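# Stand the coat stand upright inside the yellow tape

## Task

Set the coat stand upright so that each of its four feet rests inside the yellow tape boundary and none sits on the tape itself. It must not topple or be left leaning, or the task fails. It only counts if the stand stays put without the robot holding it. At the end, release it and move the robot away.

## Robot and tools

ROBOT. A Hello Robot Stretch 3 with one arm. It has a two-wheeled base (0.33 m long, 0.34 m wide), a lift that slides up a mast, and a telescoping arm that reaches out to the robot's right side. The arm cannot move forward or back on its own, so to shift the gripper forward or back you drive the base. The base cannot move sideways. A turn in place pivots about the point midway between the drive wheels, 0.05 m behind the front edge. With the arm pulled in and the wrist folded, a turn sweeps a circle of radius 0.28 m. An unfolded, level gripper reaches beyond that circle.

FRAMES. The base frame has its origin on the floor between the drive wheels, x forward, y to the left, z up. hand_pose is reported in this frame, at the point where the closed fingertips meet. The odometry frame is the base frame as it stood at the start. Heading is positive to the left, from -3.142 to 3.142.

execute_actions takes "actions", a list run in order. An empty list just returns the current state and images. Each action is {"robot": ..., "steps": n, "until": ...}. steps runs 1 to 450 control steps at 30 per second. {"steps": n} alone waits. If any value in the call is invalid or out of range, the whole call is rejected and nothing in it runs.

"robot" holds "base", "joints", "contact_limits" or a mix. Base and joint motions start together and keep running across later actions and while you think. Base takes exactly one key, and it is an offset measured from where the base is when that command starts. {"translate_m": d} drives straight d metres, forward positive, |d| at most 1. {"rotate_rad": d} turns in place d radians, left (counter-clockwise seen from above) positive, |d| at most 3.2.

"joints" is one dictionary of absolute targets by name. Joints left out keep their current goal. The ranges are:
- lift_m 0 to 1.1, arm height.
- arm_m 0 to 0.52, extension.
- wrist_yaw_rad -1.345 to 4.42. 0 points along the arm, positive swings toward the front, 3.0 folds the wrist over the base.
- wrist_pitch_rad -1.57 to 0.451. Negative tips the fingertips down.
- wrist_roll_rad -2.911 to 2.911. At 0 the fingers lie side by side.
- gripper_m -0.089 to 0.179, higher is wider. The real fingertip gap is less than this value: by 0.007 when nearly shut and 0.025 when fully open.
- head_pan_rad -3.953 to 1.73. Positive pans left, and -1.57 looks along the arm.
- head_tilt_rad -1.53 to 0.419. Negative tilts down.

contact_limits such as {"arm_m": 10} sets the motor_effort percentage (1 to 100) at which arm_m halts with contact_stop. It lasts until the next arm_m command.

"robot" may instead be a list of up to 8 commands that run in sequence, including {"pause_s": s} with s at most 15. Each starts only after the previous one ends done. For the base and gripper, off_target also lets the queue go on. {"robot": {"stop": true}} brakes everything and clears the queue. Any new command takes effect at once: named joints retarget, and an older queue is discarded.

"until" ends an action early. {"robot": {"status": "ended"}} fires when nothing reads moving and no queue runs. You can also test fields, e.g. {"robot": {"lift_m": [">", 0.3], "base_status": ["!=", "moving"]}}. "any": {"status": "ended"} fires when the first motion ends. Don't wait for "=" on readings, since done allows a tolerance.

zoom_image: camera (head_camera, nav_camera or wrist_camera) and region [x0, y0, x1, y1] in that image's pixels, origin at the top left, at most 504x504. The head cameras move with head pan and tilt.

finished_scene: scene number.

RESULTS. base_status and joint_status give moving, done, off_target (came to rest away from its goal, may still push), contact_stop (the joint then goes slack), time_out, stopped, not_commanded or torque_fault (a wrist servo went limp for 10 s). The base bracket shows distance travelled against the goal, from wheel turns, so slip counts as travel. queue is idle, running, done, dropped or stopped, and queue_left counts commands not yet started. Lines starting refused: or dropped: name the failed goal, counting from 0. on_its_own reports goals the robot changed itself, slack or limp joints, and a base lean of 3 degrees or more. motor_effort is in percent, with the peak in brackets. lidar_m gives 12 distances in 30-degree sectors: the 1st is straight ahead, then they go counter-clockwise (4th left, 7th behind, 10th right). The plane is 0.17 m up, and "-" means nothing seen. wrist_depth_mm and head_depth_mm are 7x7 grids of median depths. base_tilt is in degrees, positive forward and right.

SPEED. The base is fast (0.30 m/s, 1.9 rad/s) only when stowed: lift_m below 0.30, arm_m below 0.03 and wrist_yaw_rad above 2.54. Otherwise it runs at 0.10 m/s and 0.63 rad/s.

GRIPPING. To grip, close to a value below the object's width. To release, open to at least 0.02 above where the pads first touched. Neither the reading nor done proves you are holding anything, so check the cameras.

CAUTIONS. Fold or unfold the wrist only with lift_m between 0.32 and 0.95, pitch -0.4 and roll near 0. After folding you may lower to 0.25. With yaw below -0.4, keep pitch at -0.5 or lower. Pushing against something rigid with the gripper above about 0.45 m can tip the robot, and a second push after a contact_stop is riskier. Don't drive while gripping or hooking something fixed. If you snag or lean, reverse the last move in small steps, free the gripper, and lower the lift to about 0.2. Avoid dropping, slamming or shoving hard. Knocking the stand over fails. A loose object may get nudged now and then, so confirm the stand is still upright and inside the tape before finishing.

Each tool is called after ">>>" as a command line: name --argument value for each argument, lists and objects as JSON in quotes; but a table of rows of numbers goes row by row, as --pt "numbers of a row", without its own name.

## Session

>>> execute_actions --actions '[]'

Scene clock: 0.00 s.
robot.base_odometry: x=+0.000 y=+0.000 heading=+0.000 (m, m, rad; robot's odometry frame)
robot.turned_by_wheels: +0.000 (rad since the last result)
robot.turned_by_imu: +0.000 (rad since the last result)
robot.base_tilt: forward=+0.1 right=-1.8 (deg)
robot.lidar_m: 1.15 2.66 1.94 1.60 1.89 1.20 1.49 1.20 1.86 1.87 1.92 2.37
robot.head_depth_mm: 1783 2636 3469 3450 3407 3372 2387 / 1776 2624 3407 3456 2702 2728 2363 / 1813 2340 3401 3331 2690 2643 2275 / 1803 2348 3348 3342 2640 2607 2371 / 1817 2331 3286 3249 2604 2592 2358 / 1804 2510 3254 3230 2568 2545 2326 / 1804 2517 3268 3249 2545 2517 2341
robot.base_status: not_commanded
robot.joint_positions: lift_m=+0.508 arm_m=+0.002 wrist_yaw_rad=+3.085 wrist_pitch_rad=-0.592 wrist_roll_rad=-0.018 gripper_m=+0.037 head_pan_rad=-0.012 head_tilt_rad=-0.018
robot.joint_goals: lift_m=+0.508 arm_m=+0.002 wrist_yaw_rad=+3.085 wrist_pitch_rad=-0.592 wrist_roll_rad=-0.018 gripper_m=+0.037 head_pan_rad=-0.012 head_tilt_rad=-0.018
robot.joint_status: lift_m=not_commanded arm_m=not_commanded wrist_yaw_rad=not_commanded wrist_pitch_rad=not_commanded wrist_roll_rad=not_commanded gripper_m=not_commanded head_pan_rad=not_commanded head_tilt_rad=not_commanded
robot.measured_speeds: translate_m=+0.000 rotate_rad=+0.000 lift_m=+0.000 arm_m=+0.000 wrist_yaw_rad=+0.000 wrist_pitch_rad=+0.000 wrist_roll_rad=+0.000 head_pan_rad=+0.000 head_tilt_rad=+0.000
robot: refusals=0 queue=idle queue_left=0
robot.motor_effort: left_wheel=+0 right_wheel=+0 lift_m=+43 arm_m=+0 wrist_yaw_rad=+0 wrist_pitch_rad=+6 wrist_roll_rad=+0 gripper_m=+0 head_pan_rad=+0 head_tilt_rad=+3 (%)
robot.hand_pose: x=-0.0100 y=+0.0521 z=+0.4837 quat_wxyz=(+0.224, +0.675, +0.189, +0.677) (m; robot's base frame)
robot.wrist_depth_mm: - - - - - - - / - - - - - - - / - - - - - - - / 923 922 903 918 927 903 899 / 821 795 799 789 823 785 794 / 703 702 728 693 - 684 688 / 626 633 - - 614 607 607
pictures: head_camera (sideways: a quarter turn clockwise sets it upright), nav_camera (sideways: a quarter turn counterclockwise sets it upright), wrist_camera
Images, in order (width x height): head_camera 896x504, nav_camera 672x504, wrist_camera 644x364.

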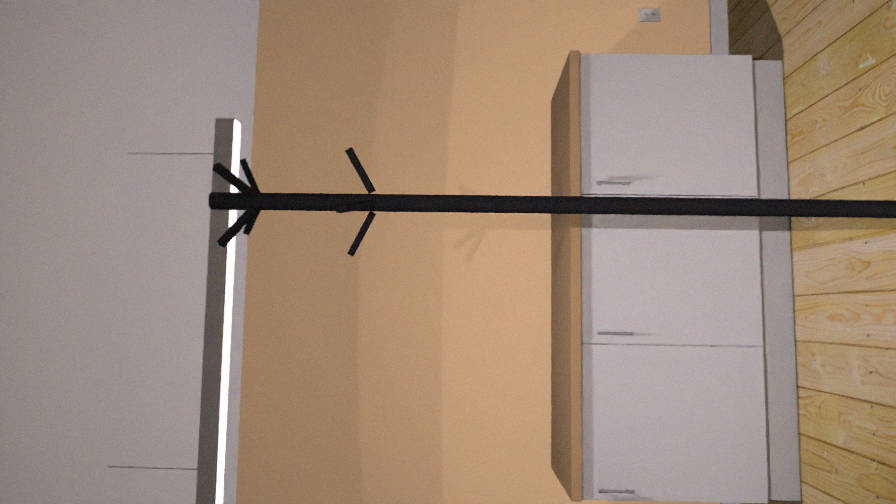

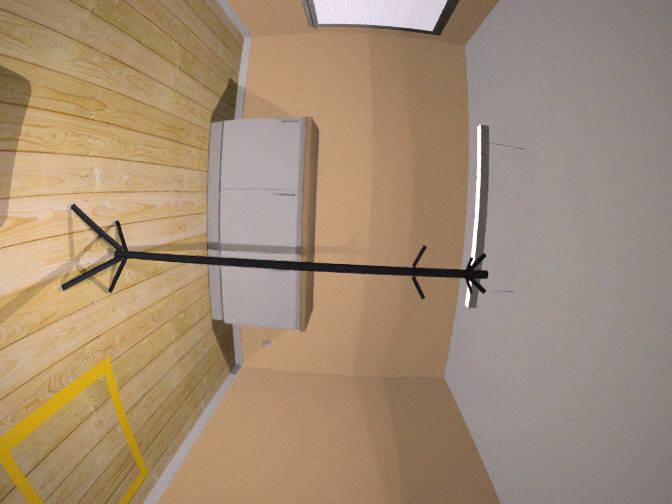

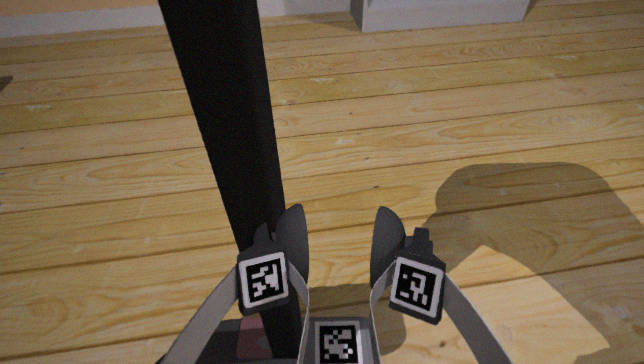

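>>> execute_actions --actions '[{"robot":{"joints":{"head_pan_rad":-0.4,"head_tilt_rad":-0.7,"wrist_pitch_rad":-0.4}},"steps":100,"until":{"robot":{"status":"ended"}}}]'

>>> execute_actions --actions '[{"robot":{"joints":{"head_pan_rad":-0.8,"wrist_yaw_rad":0,"gripper_m":0.17}},"steps":100,"until":{"robot":{"status":"ended"}}}]'

Scene clock: 5.40 s.
robot.base_odometry: x=+0.000 y=+0.000 heading=+0.000 (m, m, rad; robot's odometry frame)
robot.turned_by_wheels: +0.000 (rad since the last result)
robot.turned_by_imu: +0.000 (rad since the last result)
robot.base_tilt: forward=+0.1 right=-1.9 (deg)
robot.lidar_m: 1.15 2.67 1.94 1.60 1.88 1.20 1.49 1.20 1.86 1.87 1.92 2.37
robot.head_depth_mm: 2291 2473 2583 2157 1713 1413 1202 / 2624 2848 2900 2147 1701 1411 1202 / 3026 3349 2957 2165 1721 1418 1211 / 3212 3560 2982 2186 1715 1418 1210 / 3014 2775 2898 2208 1725 1421 1205 / 2813 2586 2769 2115 1692 1429 1209 / 2691 2409 2616 2221 1732 1430 1215
robot.base_status: not_commanded
robot.joint_positions: lift_m=+0.508 arm_m=+0.002 wrist_yaw_rad=+3.085 wrist_pitch_rad=-0.423 wrist_roll_rad=-0.018 gripper_m=+0.037 head_pan_rad=-0.393 head_tilt_rad=-0.691
robot.joint_goals: lift_m=+0.508 arm_m=+0.002 wrist_yaw_rad=+3.085 wrist_pitch_rad=-0.400 wrist_roll_rad=-0.018 gripper_m=+0.037 head_pan_rad=-0.400 head_tilt_rad=-0.700
robot.joint_status: lift_m=not_commanded arm_m=not_commanded wrist_yaw_rad=not_commanded wrist_pitch_rad=done wrist_roll_rad=not_commanded gripper_m=not_commanded head_pan_rad=done head_tilt_rad=done
robot.measured_speeds: translate_m=+0.000 rotate_rad=+0.000 lift_m=+0.000 arm_m=+0.000 wrist_yaw_rad=+0.000 wrist_pitch_rad=+0.000 wrist_roll_rad=+0.000 head_pan_rad=+0.000 head_tilt_rad=+0.000
robot: refusals=0 queue=done queue_left=0
robot.motor_effort: left_wheel=+0(1) right_wheel=+0(0) lift_m=+43(44) arm_m=+0(1) wrist_yaw_rad=+0(0) wrist_pitch_rad=+11(12) wrist_roll_rad=+0(0) gripper_m=+0(0) head_pan_rad=-3(26) head_tilt_rad=-5(38) (%)
robot.hand_pose: x=-0.0087 y=+0.0766 z=+0.5195 quat_wxyz=(+0.167, +0.689, +0.131, +0.693) (m; robot's base frame)
robot.wrist_depth_mm: - - - - - - - / - - - - - - - / - - - - - - - / - - - - - - - / 980 962 967 948 977 939 943 / 812 808 827 809 - 795 802 / 709 696 688 704 687 687 677
pictures: head_camera (sideways: a quarter turn clockwise sets it upright), nav_camera (sideways: a quarter turn counterclockwise sets it upright), wrist_camera
camera_calibration (this result's frames):
head_camera: T_world_to_cam=[[-0.573884, 0.209502, -0.791686, 1.05246], [0.326428, 0.945126, 0.0134831, -0.0199515], [0.751068, -0.25069, -0.61078, 0.747745], [0, 0, 0, 1]] pos_world=[0.0488951, -0.0141834, 1.29019]
nav_camera: T_world_to_cam=[[0.632697, -0.236134, 0.73752, -0.925351], [-0.38613, -0.921736, 0.0361344, 0.00537774], [0.671266, -0.307641, -0.674358, 0.830425], [0, 0, 0, 1]] pos_world=[0.0301073, 0.0419222, 1.24227]
wrist_camera: T_world_to_cam=[[0.999833, 0.00833031, 0.0162827, 0.00754811], [0.0180701, -0.587504, -0.809019, 0.495036], [0.00282674, 0.809178, -0.587556, 0.404883], [0, 0, 0, 1]] pos_world=[-0.0176367, -0.03685, 0.638263]
Images, in order (width x height): head_camera 896x504, nav_camera 672x504, wrist_camera 644x364.

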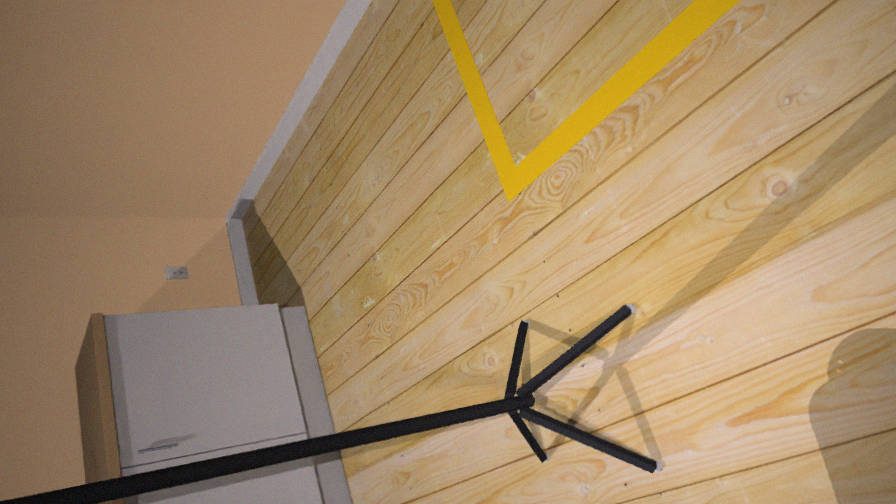

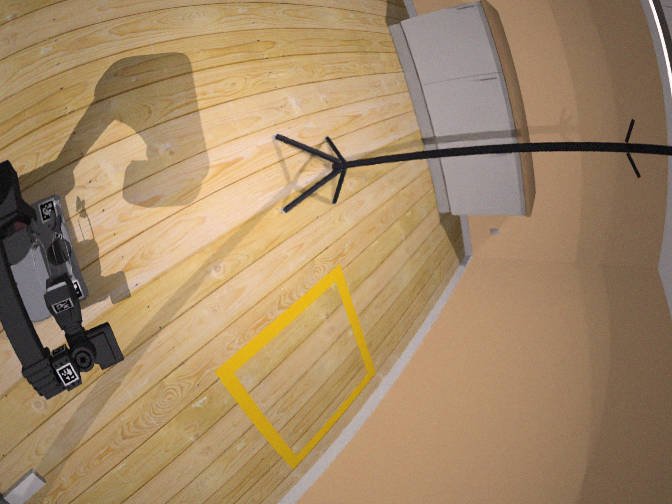

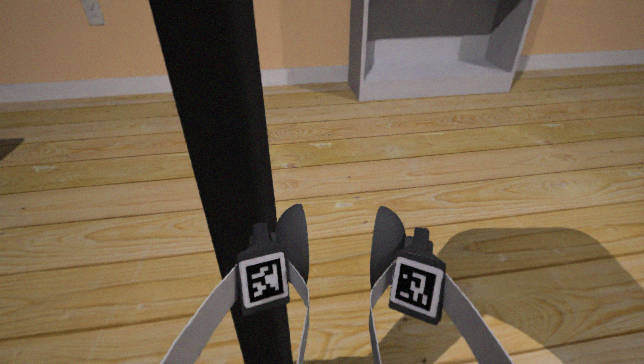

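Scene clock: 7.97 s.
robot.base_odometry: x=+0.000 y=+0.000 heading=+0.000 (m, m, rad; robot's odometry frame)
robot.turned_by_wheels: +0.000 (rad since the last result)
robot.turned_by_imu: +0.000 (rad since the last result)
robot.base_tilt: forward=+0.2 right=-1.8 (deg)
robot.lidar_m: 1.15 2.65 1.94 1.60 1.88 1.20 1.49 1.20 1.86 1.88 1.92 2.37
robot.head_depth_mm: 1693 1863 2056 2137 1716 1404 1200 / 1826 1993 2232 2167 1716 1418 1201 / 1960 2179 2451 2198 1716 1411 1207 / 2127 2375 2647 2171 1720 1427 1204 / 2281 2638 2858 2182 1736 1412 1211 / 2520 2892 3021 2168 1735 1425 1209 / 2785 3292 2998 2215 1730 1430 1210
robot.base_status: not_commanded
robot.joint_positions: lift_m=+0.508 arm_m=+0.002 wrist_yaw_rad=+0.004 wrist_pitch_rad=-0.422 wrist_roll_rad=-0.018 gripper_m=+0.170 head_pan_rad=-0.793 head_tilt_rad=-0.691
robot.joint_goals: lift_m=+0.508 arm_m=+0.002 wrist_yaw_rad=+0.000 wrist_pitch_rad=-0.400 wrist_roll_rad=-0.018 gripper_m=+0.170 head_pan_rad=-0.800 head_tilt_rad=-0.700
robot.joint_status: lift_m=not_commanded arm_m=not_commanded wrist_yaw_rad=done wrist_pitch_rad=done wrist_roll_rad=not_commanded gripper_m=done head_pan_rad=done head_tilt_rad=done
robot.measured_speeds: translate_m=+0.000 rotate_rad=+0.000 lift_m=+0.000 arm_m=+0.000 wrist_yaw_rad=+0.000 wrist_pitch_rad=+0.000 wrist_roll_rad=+0.000 head_pan_rad=+0.000 head_tilt_rad=+0.000
robot: refusals=0 queue=done queue_left=0
robot.motor_effort: left_wheel=-1(1) right_wheel=+1(0) lift_m=+43(43) arm_m=+0(0) wrist_yaw_rad=-3(4) wrist_pitch_rad=+11(11) wrist_roll_rad=+0(0) gripper_m=+0(84) head_pan_rad=-3(28) head_tilt_rad=-5(5) (%)
robot.hand_pose: x=-0.0207 y=-0.3708 z=+0.5197 quat_wxyz=(+0.698, +0.151, -0.684, -0.146) (m; robot's base frame)
robot.wrist_depth_mm: - - - - - - - / - - - - - - - / - - - - - - - / - - - - - - - / 991 981 990 948 960 945 952 / 832 778 814 806 801 792 819 / 694 690 687 688 691 692 658
pictures: head_camera (sideways: a quarter turn clockwise sets it upright), nav_camera (sideways: a quarter turn counterclockwise sets it upright), wrist_camera
camera_calibration (this result's frames):
head_camera: T_world_to_cam=[[-0.447081, 0.416552, -0.791583, 1.05155], [0.66873, 0.743383, 0.0134933, -0.0220527], [0.594069, -0.523323, -0.610913, 0.748876], [0, 0, 0, 1]] pos_world=[0.0399914, -0.0297284, 1.29019]
nav_camera: T_world_to_cam=[[0.490873, -0.46398, 0.737406, -0.924337], [-0.714605, -0.698595, 0.0361351, 0.00738058], [0.498382, -0.544691, -0.674483, 0.831641], [0, 0, 0, 1]] pos_world=[0.0445312, 0.0292702, 1.24227]
wrist_camera: T_world_to_cam=[[-0.997556, -0.0679357, 0.0163405, -0.0464024], [-0.0530763, 0.584643, -0.809553, 0.665978], [0.0454442, -0.808442, -0.586819, 0.167787], [0, 0, 0, 1]] pos_world=[-0.0185663, -0.256865, 0.638363]
Images, in order (width x height): head_camera 896x504, nav_camera 672x504, wrist_camera 644x364.

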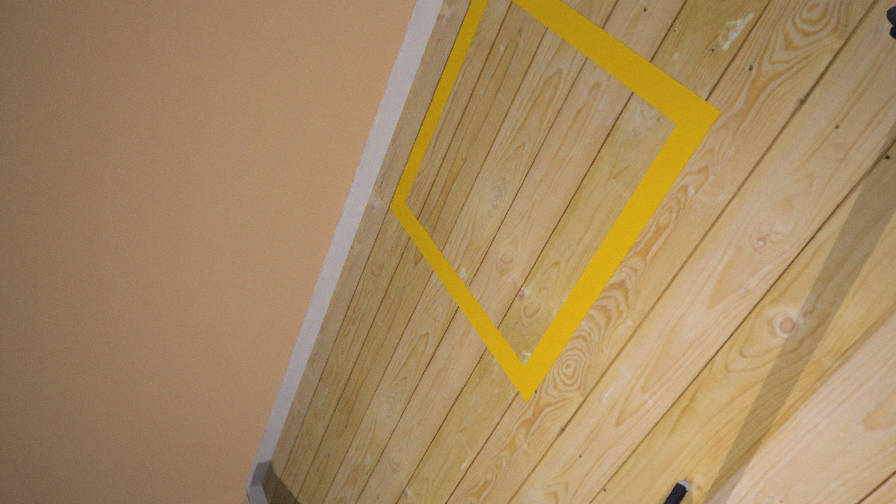

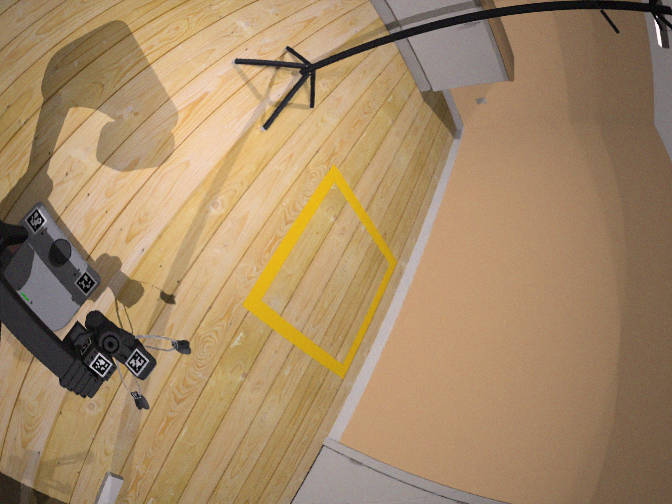

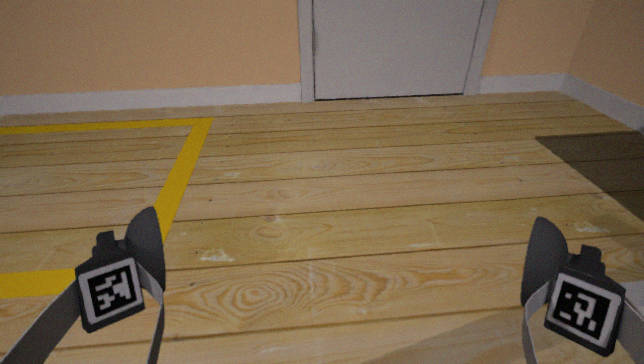

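>>> execute_actions --actions '[{"robot":[{"base":{"translate_m":0.6},"joints":{"wrist_pitch_rad":0,"lift_m":0.35,"head_pan_rad":-1.57,"head_tilt_rad":-1.0}},{"base":{"rotate_rad":1.31}},{"base":{"translate_m":0.16}}],"steps":450,"until":{"robot":{"status":"ended"}}}]'

Scene clock: 36.30 s.
robot.base_odometry: x=+0.641 y=+0.155 heading=+1.310 (m, m, rad; robot's odometry frame)
robot.turned_by_wheels: +1.310 (rad since the last result)
robot.turned_by_imu: +1.296 (rad since the last result)
robot.base_tilt: forward=+0.0 right=-2.2 (deg)
robot.lidar_m: 1.57 1.50 1.95 1.78 1.82 1.82 1.98 1.96 2.11 0.53 1.99 2.32
robot.head_depth_mm: 2668 2236 1853 1569 1384 1226 1100 / 2583 2214 1847 1578 1382 1230 - / 576 2112 1780 1558 1362 1263 - / 1954 2199 1871 1604 1393 1242 1132 / 1881 2156 1885 1603 1396 1244 1112 / 1803 2113 1899 1613 1408 1248 1118 / 1746 2016 1889 1626 1418 1252 1122
robot.base_status: done (translate_m +0.1600 of +0.1600)
robot.joint_positions: lift_m=+0.351 arm_m=+0.002 wrist_yaw_rad=+0.003 wrist_pitch_rad=-0.024 wrist_roll_rad=-0.018 gripper_m=+0.170 head_pan_rad=-1.563 head_tilt_rad=-0.988
robot.joint_goals: lift_m=+0.350 arm_m=+0.002 wrist_yaw_rad=+0.000 wrist_pitch_rad=+0.000 wrist_roll_rad=-0.018 gripper_m=+0.170 head_pan_rad=-1.570 head_tilt_rad=-1.000
robot.joint_status: lift_m=done arm_m=not_commanded wrist_yaw_rad=done wrist_pitch_rad=done wrist_roll_rad=not_commanded gripper_m=done head_pan_rad=done head_tilt_rad=done
robot.measured_speeds: translate_m=+0.000 rotate_rad=+0.000 lift_m=+0.000 arm_m=+0.000 wrist_yaw_rad=+0.000 wrist_pitch_rad=+0.000 wrist_roll_rad=+0.000 head_pan_rad=+0.000 head_tilt_rad=+0.000
robot: refusals=0 queue=done queue_left=0
robot.motor_effort: left_wheel=-4(9) right_wheel=+4(10) lift_m=+23(43) arm_m=+0(0) wrist_yaw_rad=-2(3) wrist_pitch_rad=+12(6) wrist_roll_rad=+0(0) gripper_m=+1(0) head_pan_rad=-3(42) head_tilt_rad=-7(29) (%)
robot.hand_pose: x=-0.0208 y=-0.4024 z=+0.4590 quat_wxyz=(+0.714, +0.010, -0.700, -0.008) (m; robot's base frame)
robot.wrist_depth_mm: - - - - - - - / - - - - - - - / - - - - - - - / - - - - - - - / - - - - - - - / - 991 - - - - - / 800 829 806 444 824 842 772
pictures: head_camera (sideways: a quarter turn clockwise sets it upright), nav_camera (sideways: a quarter turn counterclockwise sets it upright), wrist_camera
camera_calibration (this result's frames):
head_camera: T_world_to_cam=[[-0.0323525, 0.814973, -0.578594, 0.771469], [0.997657, 0.0612508, 0.0304895, -0.0461778], [0.0602874, -0.576252, -0.815045, 1.01761], [0, 0, 0, 1]] pos_world=[0.00967926, -0.0394964, 1.27718]
nav_camera: T_world_to_cam=[[0.0306104, -0.860856, 0.507926, -0.622531], [-0.999258, -0.0144642, 0.0357062, 0.0096893], [-0.0233912, -0.508642, -0.86066, 1.07691], [0, 0, 0, 1]] pos_world=[0.0539282, 0.0119913, 1.24271]
wrist_camera: T_world_to_cam=[[-0.997629, -0.0559601, 0.0400603, -0.0536843], [-0.0517237, 0.225685, -0.972826, 0.565917], [0.0453985, -0.972592, -0.228044, -0.124159], [0, 0, 0, 1]] pos_world=[-0.0186491, -0.251479, 0.524375]
Images, in order (width x height): head_camera 896x504, nav_camera 672x504, wrist_camera 644x364.

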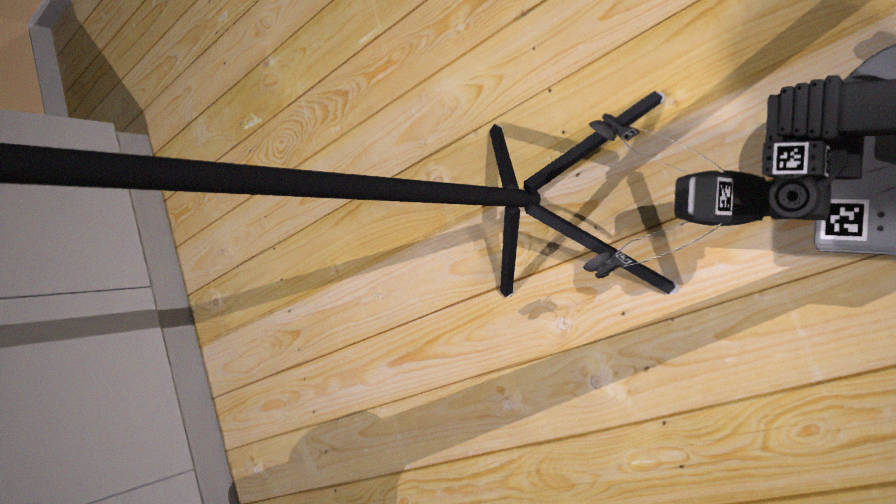

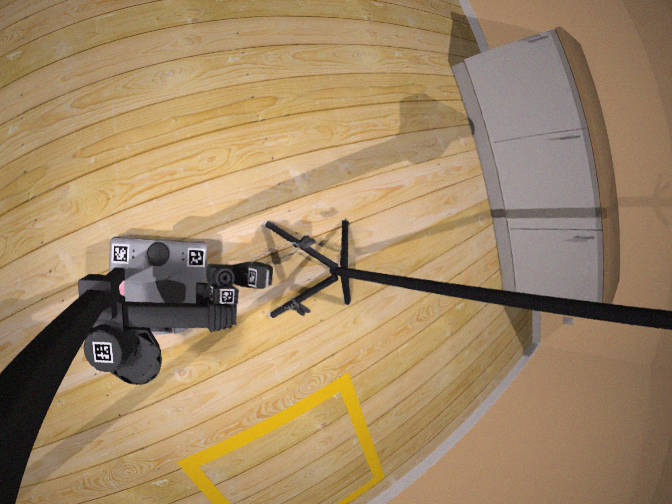

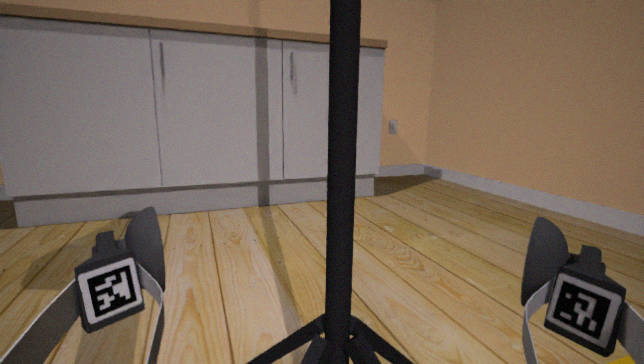

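>>> execute_actions --actions '[{"robot":[{"joints":{"arm_m":0.215,"lift_m":0.24}},{"joints":{"gripper_m":-0.02}},{"base":{"translate_m":-0.25}}],"steps":450,"until":{"robot":{"status":"ended"}}}]'

Scene clock: 49.23 s.
robot.base_odometry: x=+0.577 y=-0.087 heading=+1.310 (m, m, rad; robot's odometry frame)
robot.turned_by_wheels: +0.000 (rad since the last result)
robot.turned_by_imu: +0.000 (rad since the last result)
robot.base_tilt: forward=+0.1 right=-1.9 (deg)
robot.lidar_m: 1.81 1.72 2.20 1.78 1.65 2.19 1.75 1.73 1.87 0.54 2.09 2.24
robot.head_depth_mm: 2563 2215 1825 1568 1387 1222 1096 / 2734 2234 1847 1585 1385 1230 - / 2655 2252 1873 1592 1414 1213 1134 / 1913 2125 1788 1570 1372 1239 1124 / 1967 2229 1897 1605 1401 1241 1107 / 1907 2183 1898 1614 1409 1247 1116 / 1838 2130 1893 1625 1405 1253 1121
robot.base_status: done (translate_m -0.2500 of -0.2500)
robot.joint_positions: lift_m=+0.241 arm_m=+0.215 wrist_yaw_rad=+0.207 wrist_pitch_rad=-0.023 wrist_roll_rad=-0.018 gripper_m=-0.020 head_pan_rad=-1.563 head_tilt_rad=-0.988
robot.joint_goals: lift_m=+0.240 arm_m=+0.215 wrist_yaw_rad=+0.184 wrist_pitch_rad=+0.000 wrist_roll_rad=-0.018 gripper_m=-0.020 head_pan_rad=-1.570 head_tilt_rad=-1.000
robot.joint_status: lift_m=done arm_m=done wrist_yaw_rad=done wrist_pitch_rad=done wrist_roll_rad=not_commanded gripper_m=done head_pan_rad=done head_tilt_rad=done
robot.measured_speeds: translate_m=+0.000 rotate_rad=+0.000 lift_m=+0.000 arm_m=+0.000 wrist_yaw_rad=+0.000 wrist_pitch_rad=+0.000 wrist_roll_rad=+0.000 head_pan_rad=+0.000 head_tilt_rad=+0.000
robot: refusals=0 queue=done queue_left=0
robot.on_its_own: wrist_yaw_rad is held at +0.184, not at your +0.000, by its stall guard, which is not easing now; wrist_yaw_rad is at rest, and its effort (-17) is outside its rest range (-12 to +12)
robot.motor_effort: left_wheel=+2(23) right_wheel=-6(54) lift_m=+22(24) arm_m=+2(5) wrist_yaw_rad=-17(71) wrist_pitch_rad=+11(12) wrist_roll_rad=+0(0) gripper_m=-13(89) head_pan_rad=-3(3) head_tilt_rad=-6(6) (%)
robot.hand_pose: x=+0.0310 y=-0.6100 z=+0.3494 quat_wxyz=(+0.711, +0.081, -0.696, +0.065) (m; robot's base frame)
robot.wrist_depth_mm: - - - 164 - - - / - - - 169 - - - / - - - 176 - - - / - - - 180 - - - / - - - - - - - / 832 837 872 - 857 871 878 / 633 649 649 217 655 644 661
pictures: head_camera (sideways: a quarter turn clockwise sets it upright), nav_camera (sideways: a quarter turn counterclockwise sets it upright), wrist_camera
camera_calibration (this result's frames):
head_camera: T_world_to_cam=[[-0.0323323, 0.815134, -0.57837, 0.771176], [0.997658, 0.0612161, 0.0305042, -0.046197], [0.0602705, -0.576029, -0.815204, 1.01782], [0, 0, 0, 1]] pos_world=[0.00967817, -0.0394896, 1.27716]
nav_camera: T_world_to_cam=[[0.0305888, -0.860997, 0.507689, -0.622222], [-0.999258, -0.0144477, 0.0357043, 0.00969176], [-0.0234064, -0.508404, -0.8608, 1.07709], [0, 0, 0, 1]] pos_world=[0.0539284, 0.0120063, 1.24271]
wrist_camera: T_world_to_cam=[[-0.965604, -0.256933, 0.0399182, -0.132772], [-0.0958782, 0.209133, -0.973176, 0.500198], [0.241693, -0.94353, -0.226574, -0.342268], [0, 0, 0, 1]] pos_world=[0.00247648, -0.461661, 0.414531]
Images, in order (width x height): head_camera 896x504, nav_camera 672x504, wrist_camera 644x364.

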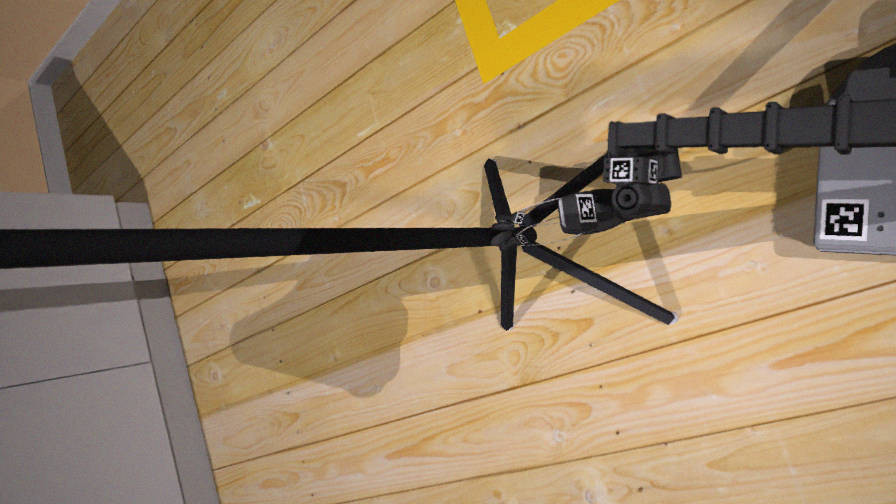

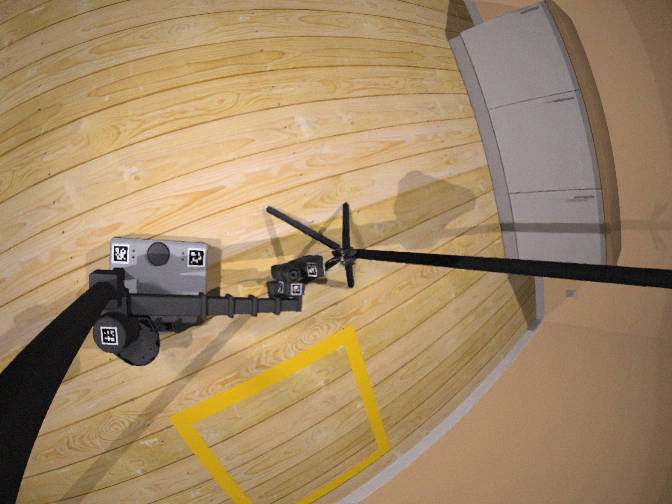

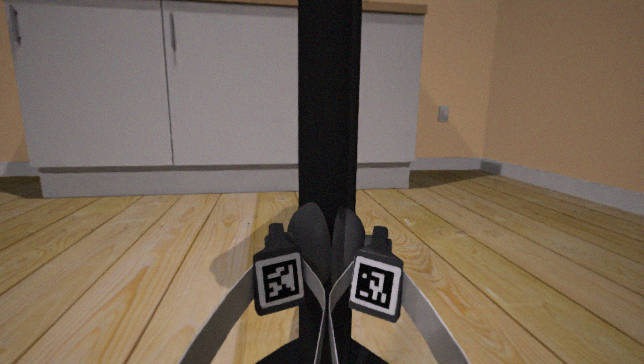

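>>> execute_actions --actions '[{"robot":[{"joints":{"gripper_m":0.1}},{"joints":{"arm_m":0.265,"wrist_yaw_rad":0.24}},{"joints":{"gripper_m":-0.03}},{"base":{"translate_m":-0.65},"joints":{"wrist_yaw_rad":1.2,"arm_m":0.39}}],"steps":450,"until":{"robot":{"status":"ended"}}}]'

Scene clock: 66.93 s.
robot.base_odometry: x=+0.410 y=-0.715 heading=+1.311 (m, m, rad; robot's odometry frame)
robot.turned_by_wheels: +0.001 (rad since the last result)
robot.turned_by_imu: +0.001 (rad since the last result)
robot.base_tilt: forward=+0.1 right=-1.8 (deg)
robot.lidar_m: 2.46 2.32 1.91 1.82 1.34 1.43 1.15 1.14 1.22 0.57 0.55 2.53
robot.head_depth_mm: 1705 1859 1847 1568 1377 1222 1098 / 2009 2128 1842 1586 1383 1226 1131 / 2499 2242 1867 1607 1364 1237 1135 / 2750 2253 1877 1599 1344 1234 1126 / 2726 2297 1872 1571 1359 1239 1115 / 2217 2093 1797 1614 1403 1226 1118 / 2023 2292 1910 1615 1404 1255 1123
robot.base_status: done (translate_m -0.6500 of -0.6500)
robot.joint_positions: lift_m=+0.241 arm_m=+0.390 wrist_yaw_rad=+1.219 wrist_pitch_rad=-0.022 wrist_roll_rad=-0.018 gripper_m=-0.023 head_pan_rad=-1.563 head_tilt_rad=-0.988
robot.joint_goals: lift_m=+0.240 arm_m=+0.390 wrist_yaw_rad=+1.200 wrist_pitch_rad=+0.000 wrist_roll_rad=-0.018 gripper_m=-0.024 head_pan_rad=-1.570 head_tilt_rad=-1.000
robot.joint_status: lift_m=done arm_m=done wrist_yaw_rad=off_target wrist_pitch_rad=done wrist_roll_rad=not_commanded gripper_m=done head_pan_rad=done head_tilt_rad=done
robot.measured_speeds: translate_m=+0.000 rotate_rad=+0.000 lift_m=+0.000 arm_m=+0.000 wrist_yaw_rad=+0.000 wrist_pitch_rad=+0.000 wrist_roll_rad=+0.000 head_pan_rad=+0.000 head_tilt_rad=+0.000
robot: refusals=0 queue=dropped queue_left=0
robot.on_its_own: gripper_m is held at -0.024, not at your -0.030, by its stall guard, which is not easing now; right_wheel is at rest, and its effort (-33) is outside its rest range (-18 to +18); wrist_yaw_rad is at rest, and its effort (-15) is outside its rest range (-12 to +12)
robot.motor_effort: left_wheel=+15(35) right_wheel=-33(53) lift_m=+23(23) arm_m=+4(12) wrist_yaw_rad=-15(62) wrist_pitch_rad=+11(11) wrist_roll_rad=+0(0) gripper_m=-23(99) head_pan_rad=-3(3) head_tilt_rad=-6(6) (%)
robot.hand_pose: x=+0.2186 y=-0.6227 z=+0.3497 quat_wxyz=(+0.590, +0.408, -0.570, +0.402) (m; robot's base frame)
robot.wrist_depth_mm: - - - 116 - - - / - - - 119 - - - / - - - 124 - - - / - - - 128 - - - / - - - 131 - - - / 839 842 921 136 - 846 865 / 657 653 646 141 653 664 665
pictures: head_camera (sideways: a quarter turn clockwise sets it upright), nav_camera (sideways: a quarter turn counterclockwise sets it upright), wrist_camera
camera_calibration (this result's frames):
head_camera: T_world_to_cam=[[-0.0323261, 0.815134, -0.578369, 0.771175], [0.997659, 0.0612084, 0.0305043, -0.0461971], [0.0602661, -0.576029, -0.815205, 1.01782], [0, 0, 0, 1]] pos_world=[0.00967787, -0.0394897, 1.27716]
nav_camera: T_world_to_cam=[[0.0305822, -0.860998, 0.507688, -0.622221], [-0.999258, -0.0144401, 0.0357043, 0.00969176], [-0.0234103, -0.508404, -0.860801, 1.07709], [0, 0, 0, 1]] pos_world=[0.0539284, 0.012006, 1.24271]
wrist_camera: T_world_to_cam=[[-0.293533, -0.955113, 0.0399688, -0.536633], [-0.227248, 0.0291055, -0.973402, 0.437773], [0.928546, -0.294808, -0.225591, -0.146092], [0, 0, 0, 1]] pos_world=[0.0776173, -0.568356, 0.41462]
Images, in order (width x height): head_camera 896x504, nav_camera 672x504, wrist_camera 644x364.

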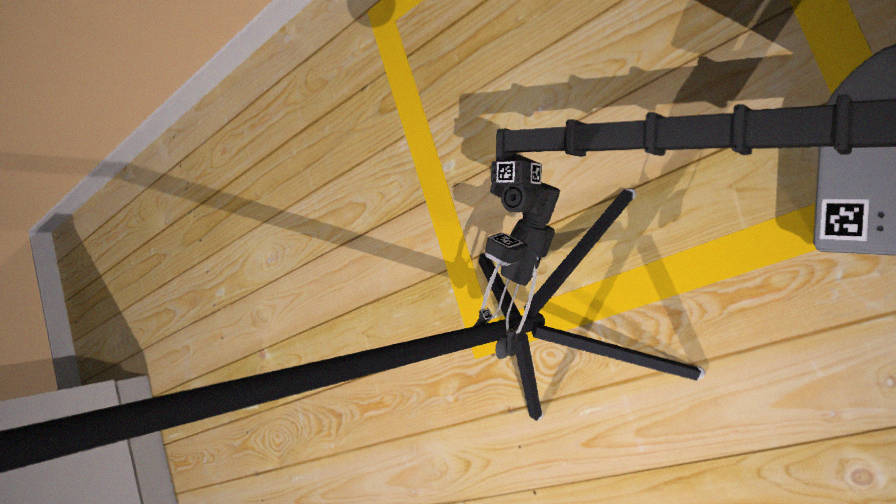

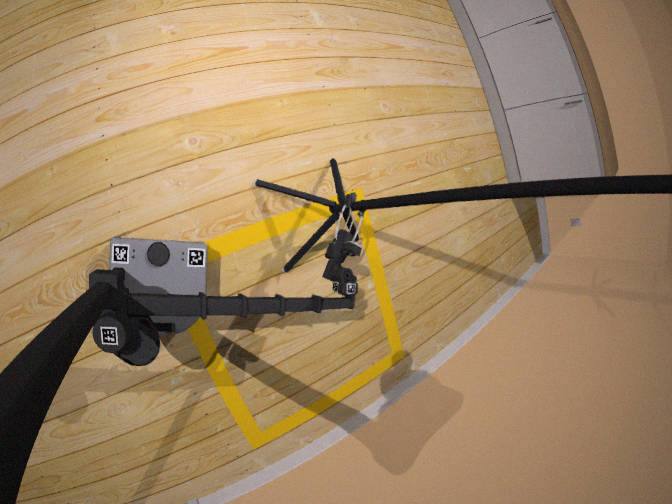

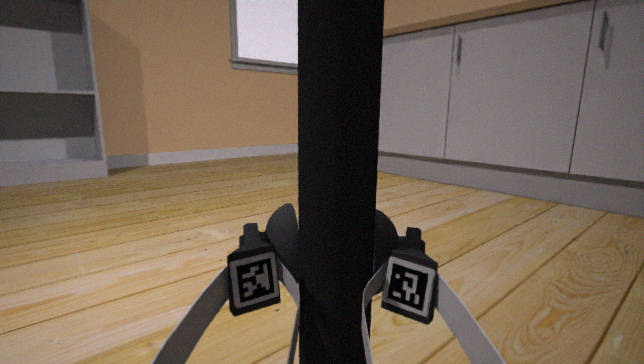

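>>> execute_actions --actions '[{"robot":[{"base":{"translate_m":-0.44}},{"joints":{"gripper_m":0.17,"head_pan_rad":-1.2}},{"base":{"translate_m":-0.13}},{"joints":{"arm_m":0.0,"lift_m":0.4}}],"steps":450,"until":{"robot":{"status":"ended"}}}]'

>>> finished_scene --scene 1

Scene clock: 88.63 s.
robot.base_odometry: x=+0.263 y=-1.266 heading=+1.310 (m, m, rad; robot's odometry frame)
robot.turned_by_wheels: -0.001 (rad since the last result)
robot.turned_by_imu: -0.002 (rad since the last result)
robot.base_tilt: forward=+0.1 right=-1.9 (deg)
robot.lidar_m: 3.04 2.86 2.00 1.28 1.57 0.76 0.61 0.61 0.66 1.00 0.61 2.76
robot.head_depth_mm: 1958 2001 1814 1576 1387 1232 1129 / 2679 2248 1849 1581 1388 1233 - / 2815 2239 1872 1583 1375 1256 - / 2791 2189 1821 1556 1393 1253 1106 / 2287 2213 1879 1608 1371 1241 1118 / 2399 2276 1901 1609 1406 1250 1121 / 2408 2300 1907 1612 1407 1254 1124
robot.base_status: done (translate_m -0.1300 of -0.1300)
robot.joint_positions: lift_m=+0.399 arm_m=+0.002 wrist_yaw_rad=+1.202 wrist_pitch_rad=-0.022 wrist_roll_rad=-0.018 gripper_m=+0.170 head_pan_rad=-1.207 head_tilt_rad=-0.988
robot.joint_goals: lift_m=+0.400 arm_m=+0.000 wrist_yaw_rad=+1.200 wrist_pitch_rad=+0.000 wrist_roll_rad=-0.018 gripper_m=+0.170 head_pan_rad=-1.200 head_tilt_rad=-1.000
robot.joint_status: lift_m=done arm_m=done wrist_yaw_rad=off_target wrist_pitch_rad=done wrist_roll_rad=not_commanded gripper_m=done head_pan_rad=done head_tilt_rad=done
robot.measured_speeds: translate_m=+0.000 rotate_rad=+0.000 lift_m=+0.000 arm_m=+0.000 wrist_yaw_rad=+0.000 wrist_pitch_rad=+0.000 wrist_roll_rad=+0.000 head_pan_rad=+0.000 head_tilt_rad=+0.000
robot: refusals=0 queue=done queue_left=0
robot.motor_effort: left_wheel=-3(15) right_wheel=+4(49) lift_m=+63(64) arm_m=-4(5) wrist_yaw_rad=-3(15) wrist_pitch_rad=+11(11) wrist_roll_rad=+0(0) gripper_m=+0(83) head_pan_rad=+3(28) head_tilt_rad=-6(7) (%)
robot.hand_pose: x=+0.2171 y=-0.2393 z=+0.5085 quat_wxyz=(+0.593, +0.403, -0.573, +0.397) (m; robot's base frame)
robot.wrist_depth_mm: - - - - - - - / - - - - - - - / - - - - - - - / - - - - - - - / - - - - - - - / - - - - - - - / 861 904 917 923 922 898 454
pictures: head_camera (sideways: a quarter turn clockwise sets it upright), nav_camera (sideways: a quarter turn counterclockwise sets it upright), wrist_camera
camera_calibration (this result's frames):
head_camera: T_world_to_cam=[[-0.314611, 0.752668, -0.578369, 0.772897], [0.913655, 0.405343, 0.0305043, -0.0456847], [0.257398, -0.518833, -0.815205, 1.01662], [0, 0, 0, 1]] pos_world=[0.023227, -0.0357617, 1.27716]
nav_camera: T_world_to_cam=[[0.328974, -0.796259, 0.507688, -0.624041], [-0.931467, -0.36207, 0.0357043, 0.00927824], [0.155389, -0.484641, -0.860801, 1.076], [0, 0, 0, 1]] pos_world=[0.0467371, 0.0279343, 1.24271]
wrist_camera: T_world_to_cam=[[-0.309654, -0.950008, 0.0399836, -0.172447], [-0.226538, 0.0328698, -0.973447, 0.581617], [0.923469, -0.31049, -0.225391, 0.0014434], [0, 0, 0, 1]] pos_world=[0.0770264, -0.182496, 0.573394]
Images, in order (width x height): head_camera 896x504, nav_camera 672x504, wrist_camera 644x364.

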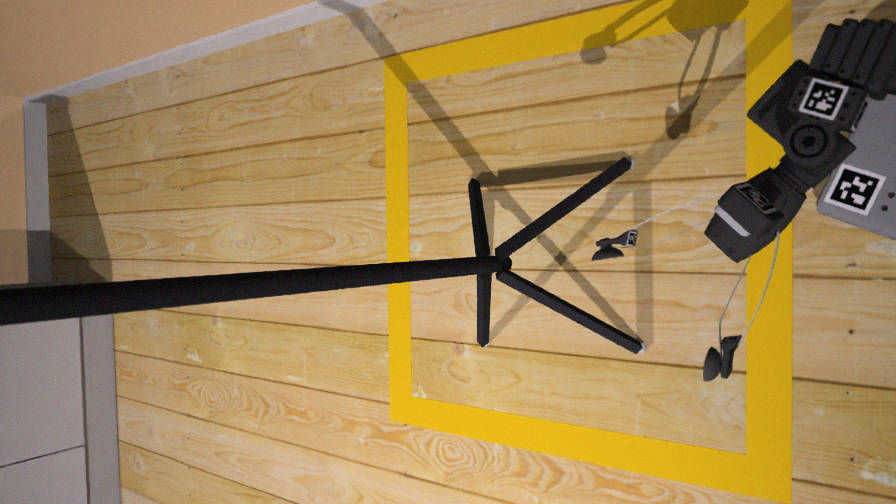

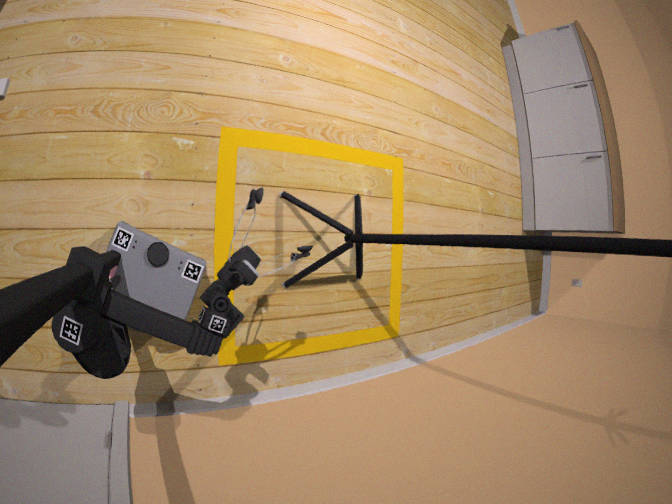

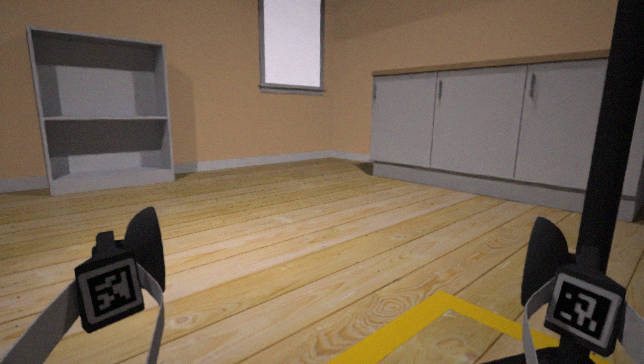

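The scene is finished: the task was done.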